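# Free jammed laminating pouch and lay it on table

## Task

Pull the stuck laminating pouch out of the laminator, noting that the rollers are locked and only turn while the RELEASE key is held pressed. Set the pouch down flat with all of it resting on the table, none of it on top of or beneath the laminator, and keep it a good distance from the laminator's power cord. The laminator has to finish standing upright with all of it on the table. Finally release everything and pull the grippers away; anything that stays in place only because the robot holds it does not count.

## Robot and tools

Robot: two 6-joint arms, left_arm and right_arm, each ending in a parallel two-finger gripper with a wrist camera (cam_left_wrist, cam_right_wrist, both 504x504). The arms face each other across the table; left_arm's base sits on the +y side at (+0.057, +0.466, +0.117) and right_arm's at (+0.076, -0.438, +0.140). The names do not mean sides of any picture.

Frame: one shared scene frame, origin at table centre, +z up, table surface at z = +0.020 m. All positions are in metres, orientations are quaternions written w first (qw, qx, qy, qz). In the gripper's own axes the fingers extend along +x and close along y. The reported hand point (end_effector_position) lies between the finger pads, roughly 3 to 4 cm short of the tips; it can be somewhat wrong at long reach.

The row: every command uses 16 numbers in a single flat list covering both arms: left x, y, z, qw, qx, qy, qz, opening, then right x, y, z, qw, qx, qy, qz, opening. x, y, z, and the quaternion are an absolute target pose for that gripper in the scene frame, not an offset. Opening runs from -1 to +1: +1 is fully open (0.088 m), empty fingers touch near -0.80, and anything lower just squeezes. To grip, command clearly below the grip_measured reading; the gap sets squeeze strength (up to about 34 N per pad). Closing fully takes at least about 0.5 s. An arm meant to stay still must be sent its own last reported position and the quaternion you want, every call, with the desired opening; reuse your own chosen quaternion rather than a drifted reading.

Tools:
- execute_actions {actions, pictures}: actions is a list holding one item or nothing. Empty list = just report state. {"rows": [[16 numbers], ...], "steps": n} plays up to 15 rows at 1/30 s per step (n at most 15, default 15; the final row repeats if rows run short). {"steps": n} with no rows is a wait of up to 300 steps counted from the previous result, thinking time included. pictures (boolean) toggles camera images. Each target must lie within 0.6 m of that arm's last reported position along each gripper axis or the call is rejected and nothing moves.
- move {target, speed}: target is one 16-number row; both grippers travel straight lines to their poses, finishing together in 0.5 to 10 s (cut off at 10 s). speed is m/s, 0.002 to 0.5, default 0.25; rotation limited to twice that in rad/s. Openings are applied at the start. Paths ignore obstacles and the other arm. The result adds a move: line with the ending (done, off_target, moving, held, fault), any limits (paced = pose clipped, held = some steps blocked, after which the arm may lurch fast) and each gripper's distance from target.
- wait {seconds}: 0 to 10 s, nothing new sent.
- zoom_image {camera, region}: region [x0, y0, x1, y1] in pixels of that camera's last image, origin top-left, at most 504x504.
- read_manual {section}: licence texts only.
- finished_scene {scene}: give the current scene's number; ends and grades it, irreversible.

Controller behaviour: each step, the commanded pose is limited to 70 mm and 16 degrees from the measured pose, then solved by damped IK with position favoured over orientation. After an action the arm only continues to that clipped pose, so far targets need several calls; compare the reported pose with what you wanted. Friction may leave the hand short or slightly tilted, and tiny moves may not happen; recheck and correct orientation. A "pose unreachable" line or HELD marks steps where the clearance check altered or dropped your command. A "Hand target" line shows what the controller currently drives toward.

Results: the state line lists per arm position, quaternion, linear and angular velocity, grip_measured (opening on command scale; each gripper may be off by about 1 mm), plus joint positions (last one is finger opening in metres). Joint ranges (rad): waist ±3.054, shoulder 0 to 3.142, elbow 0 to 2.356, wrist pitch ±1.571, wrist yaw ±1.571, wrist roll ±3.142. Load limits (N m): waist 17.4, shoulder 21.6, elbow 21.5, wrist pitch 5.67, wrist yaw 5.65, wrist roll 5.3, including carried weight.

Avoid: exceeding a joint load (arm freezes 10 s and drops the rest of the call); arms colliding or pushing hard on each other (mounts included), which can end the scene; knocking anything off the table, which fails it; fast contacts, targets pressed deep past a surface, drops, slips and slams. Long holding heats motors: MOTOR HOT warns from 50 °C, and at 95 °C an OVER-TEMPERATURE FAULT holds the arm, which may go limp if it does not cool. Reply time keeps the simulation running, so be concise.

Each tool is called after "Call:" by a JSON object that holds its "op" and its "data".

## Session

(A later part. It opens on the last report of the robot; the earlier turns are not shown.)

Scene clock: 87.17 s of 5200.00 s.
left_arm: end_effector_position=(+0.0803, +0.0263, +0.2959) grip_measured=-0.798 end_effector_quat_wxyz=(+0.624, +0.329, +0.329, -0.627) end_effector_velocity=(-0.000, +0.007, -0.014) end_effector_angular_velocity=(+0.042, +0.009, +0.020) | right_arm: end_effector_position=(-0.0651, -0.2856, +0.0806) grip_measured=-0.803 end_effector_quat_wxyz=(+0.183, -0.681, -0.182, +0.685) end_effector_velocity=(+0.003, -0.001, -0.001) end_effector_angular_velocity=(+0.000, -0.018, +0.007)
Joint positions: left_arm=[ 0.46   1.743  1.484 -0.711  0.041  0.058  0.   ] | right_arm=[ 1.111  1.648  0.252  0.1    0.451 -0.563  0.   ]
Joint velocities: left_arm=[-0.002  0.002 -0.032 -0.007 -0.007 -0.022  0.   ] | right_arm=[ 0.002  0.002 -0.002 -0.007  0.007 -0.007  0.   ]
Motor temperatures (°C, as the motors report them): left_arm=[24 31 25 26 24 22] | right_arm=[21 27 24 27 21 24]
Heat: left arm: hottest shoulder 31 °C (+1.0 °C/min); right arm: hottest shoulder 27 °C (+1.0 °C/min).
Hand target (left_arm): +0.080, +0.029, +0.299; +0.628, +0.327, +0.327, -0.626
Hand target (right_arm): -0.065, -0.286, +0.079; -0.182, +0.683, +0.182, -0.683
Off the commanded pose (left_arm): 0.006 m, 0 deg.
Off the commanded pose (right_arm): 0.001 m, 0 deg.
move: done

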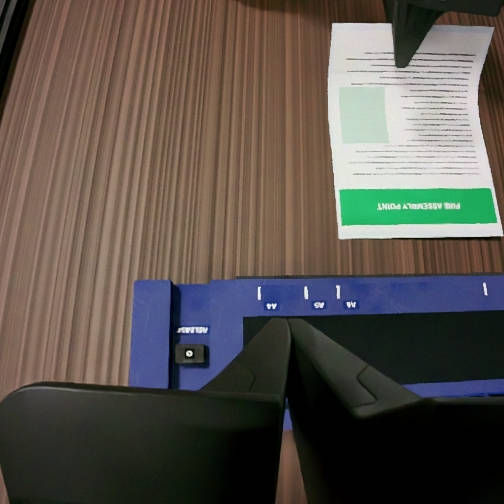

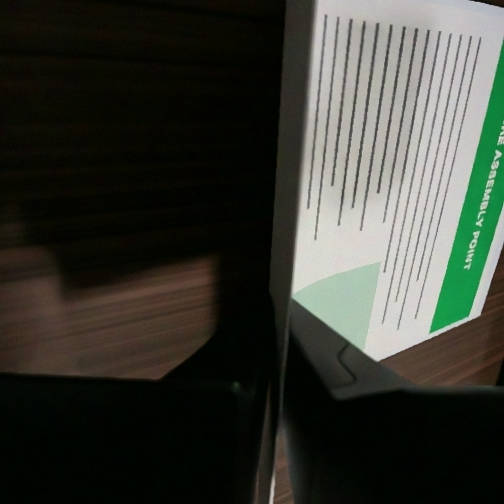

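Call:
{"op": "move", "data": {"target": [0.08,0.03,0.30,0.627,0.327,0.327,-0.627,-1,-0.065,-0.288,0.074,0.183,-0.683,-0.183,0.683,-0.2], "speed": 0.03}}

Call:
{"op": "move", "data": {"target": [0.08,0.03,0.30,0.627,0.327,0.327,-0.627,-1,-0.065,-0.312,0.1,0.123,-0.696,-0.123,0.696,-0.2], "speed": 0.06}}

Call:
{"op": "move", "data": {"target": [0.0,0.24,0.40,0.627,0.327,0.327,-0.627,1,-0.03,-0.22,0.40,0.612,-0.354,0.354,0.612,1], "speed": 0.3}}

Scene clock: 93.10 s of 5200.00 s.
left_arm: end_effector_position=(+0.0803, +0.0265, +0.2966) grip_measured=-0.798 end_effector_quat_wxyz=(+0.625, +0.329, +0.329, -0.627) end_effector_velocity=(-0.000, +0.003, +0.003) end_effector_angular_velocity=(-0.002, -0.002, +0.008) | right_arm: end_effector_position=(-0.0681, -0.2860, +0.0765) grip_measured=-0.200 end_effector_quat_wxyz=(+0.185, -0.678, -0.183, +0.687) end_effector_velocity=(+0.002, -0.003, -0.003) end_effector_angular_velocity=(-0.014, -0.015, +0.011)
Joint positions: left_arm=[ 0.46   1.74   1.483 -0.711  0.041  0.058  0.   ] | right_arm=[ 1.123  1.685  0.253  0.14   0.455 -0.551  0.029]
Joint velocities: left_arm=[-0.002 -0.012 -0.002 -0.007 -0.007 -0.007  0.   ] | right_arm=[ 0.002  0.007 -0.002 -0.007 -0.007 -0.007 -0.   ]
Motor temperatures (°C, as the motors report them): left_arm=[24 32 25 27 24 22] | right_arm=[21 27 24 27 21 24]
Heat: left arm: hottest shoulder 32 °C (+0.0 °C/min); right arm: hottest shoulder 27 °C (+0.0 °C/min).
Hand target (left_arm): +0.080, +0.030, +0.300; +0.627, +0.327, +0.327, -0.627
Hand target (right_arm): -0.065, -0.288, +0.074; -0.183, +0.683, +0.183, -0.683
Off the commanded pose (left_arm): 0.005 m, 0 deg.
Off the commanded pose (right_arm): 0.004 m, 1 deg.
move: done

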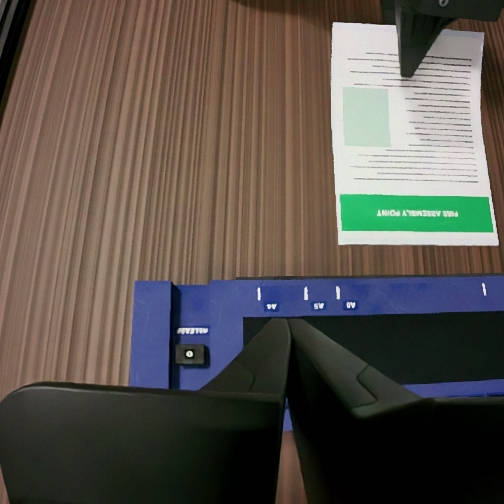

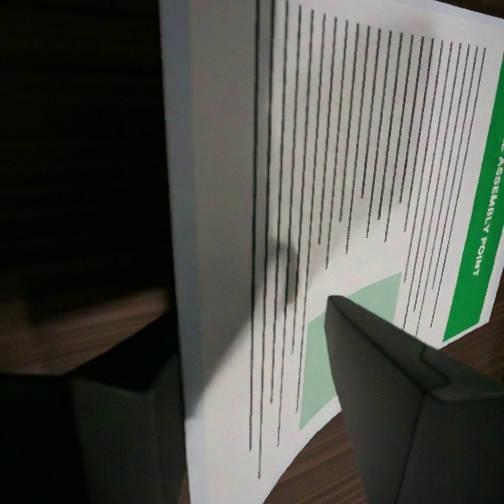

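Scene clock: 94.87 s of 5200.00 s.
left_arm: end_effector_position=(+0.0803, +0.0265, +0.2966) grip_measured=-0.798 end_effector_quat_wxyz=(+0.625, +0.329, +0.329, -0.627) end_effector_velocity=(-0.000, +0.002, -0.001) end_effector_angular_velocity=(+0.008, -0.001, +0.008) | right_arm: end_effector_position=(-0.0621, -0.3121, +0.0985) grip_measured=-0.200 end_effector_quat_wxyz=(+0.123, -0.701, -0.123, +0.692) end_effector_velocity=(+0.001, -0.005, -0.000) end_effector_angular_velocity=(-0.025, +0.002, -0.001)
Joint positions: left_arm=[ 0.46   1.74   1.483 -0.711  0.041  0.058  0.   ] | right_arm=[ 1.126  1.473  0.318 -0.259  0.314 -0.512  0.029]
Joint velocities: left_arm=[-0.002 -0.002 -0.002 -0.007 -0.007 -0.007  0.   ] | right_arm=[ 0.002 -0.012 -0.002 -0.022 -0.022  0.007 -0.   ]
Motor temperatures (°C, as the motors report them): left_arm=[24 33 25 27 24 22] | right_arm=[21 27 24 27 21 24]
Heat: left arm: hottest shoulder 33 °C (+0.0 °C/min); right arm: hottest shoulder 27 °C (+0.0 °C/min).
Hand target (left_arm): +0.080, +0.030, +0.300; +0.627, +0.327, +0.327, -0.627
Hand target (right_arm): -0.065, -0.312, +0.100; -0.123, +0.697, +0.123, -0.696
Off the commanded pose (left_arm): 0.005 m, 0 deg.
Off the commanded pose (right_arm): 0.003 m, 1 deg.
move: done

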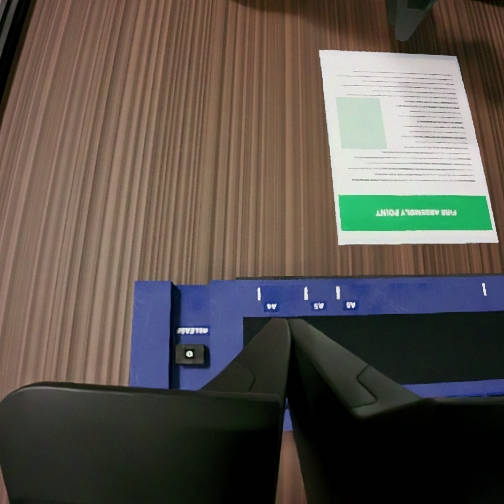

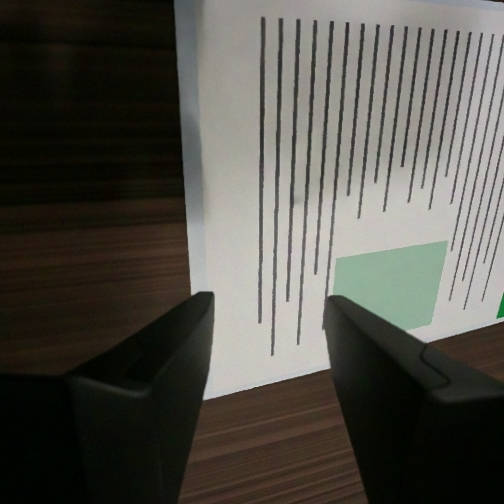

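Scene clock: 97.97 s of 5200.00 s.
left_arm: end_effector_position=(-0.0016, +0.2373, +0.3953) grip_measured=+0.997 end_effector_quat_wxyz=(+0.624, +0.335, +0.327, -0.625) end_effector_velocity=(+0.003, +0.004, +0.000) end_effector_angular_velocity=(+0.004, -0.009, +0.023) | right_arm: end_effector_position=(-0.0299, -0.2208, +0.4008) grip_measured=+0.988 end_effector_quat_wxyz=(+0.609, -0.352, +0.352, +0.617) end_effector_velocity=(+0.002, +0.000, +0.001) end_effector_angular_velocity=(+0.002, -0.018, +0.013)
Joint positions: left_arm=[ 0.005  1.095  1.36  -1.275 -0.218 -0.315  0.088] | right_arm=[ 0.68   1.172  1.361 -1.316  0.296  0.562  0.087]
Joint velocities: left_arm=[-0.007 -0.007  0.002 -0.022 -0.022 -0.022 -0.   ] | right_arm=[-0.002  0.002  0.007 -0.007  0.007 -0.022  0.   ]
Motor temperatures (°C, as the motors report them): left_arm=[24 33 25 27 24 22] | right_arm=[21 27 25 26 21 24]
Heat: left arm: hottest shoulder 33 °C (-1.0 °C/min); right arm: hottest shoulder 27 °C (+0.0 °C/min).
Hand target (left_arm): -0.001, +0.238, +0.400; +0.628, +0.327, +0.324, -0.627
Hand target (right_arm): -0.030, -0.219, +0.401; +0.612, -0.353, +0.353, +0.613
Off the commanded pose (left_arm): 0.006 m, 1 deg.
Off the commanded pose (right_arm): 0.001 m, 1 deg.
move: done

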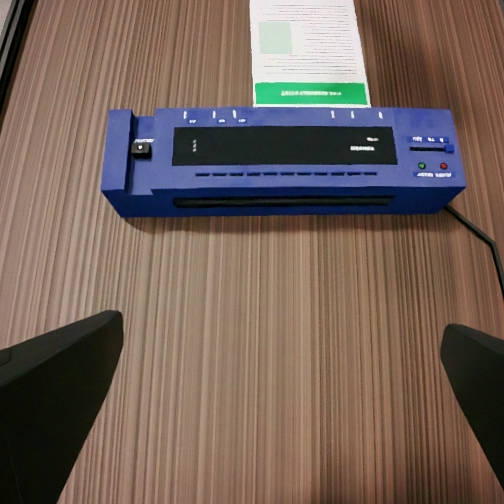

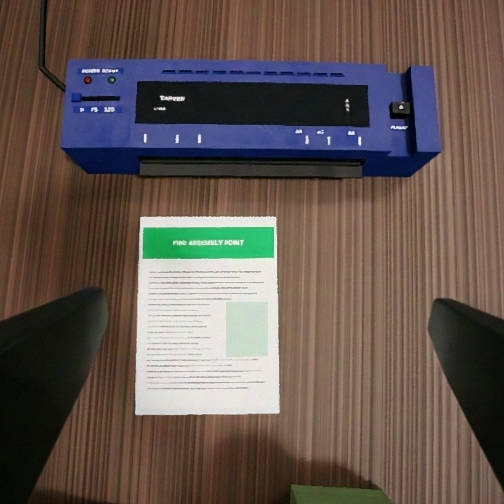

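Call:
{"op": "finished_scene", "data": {"scene": 2}}

The scene is finished: the task was done.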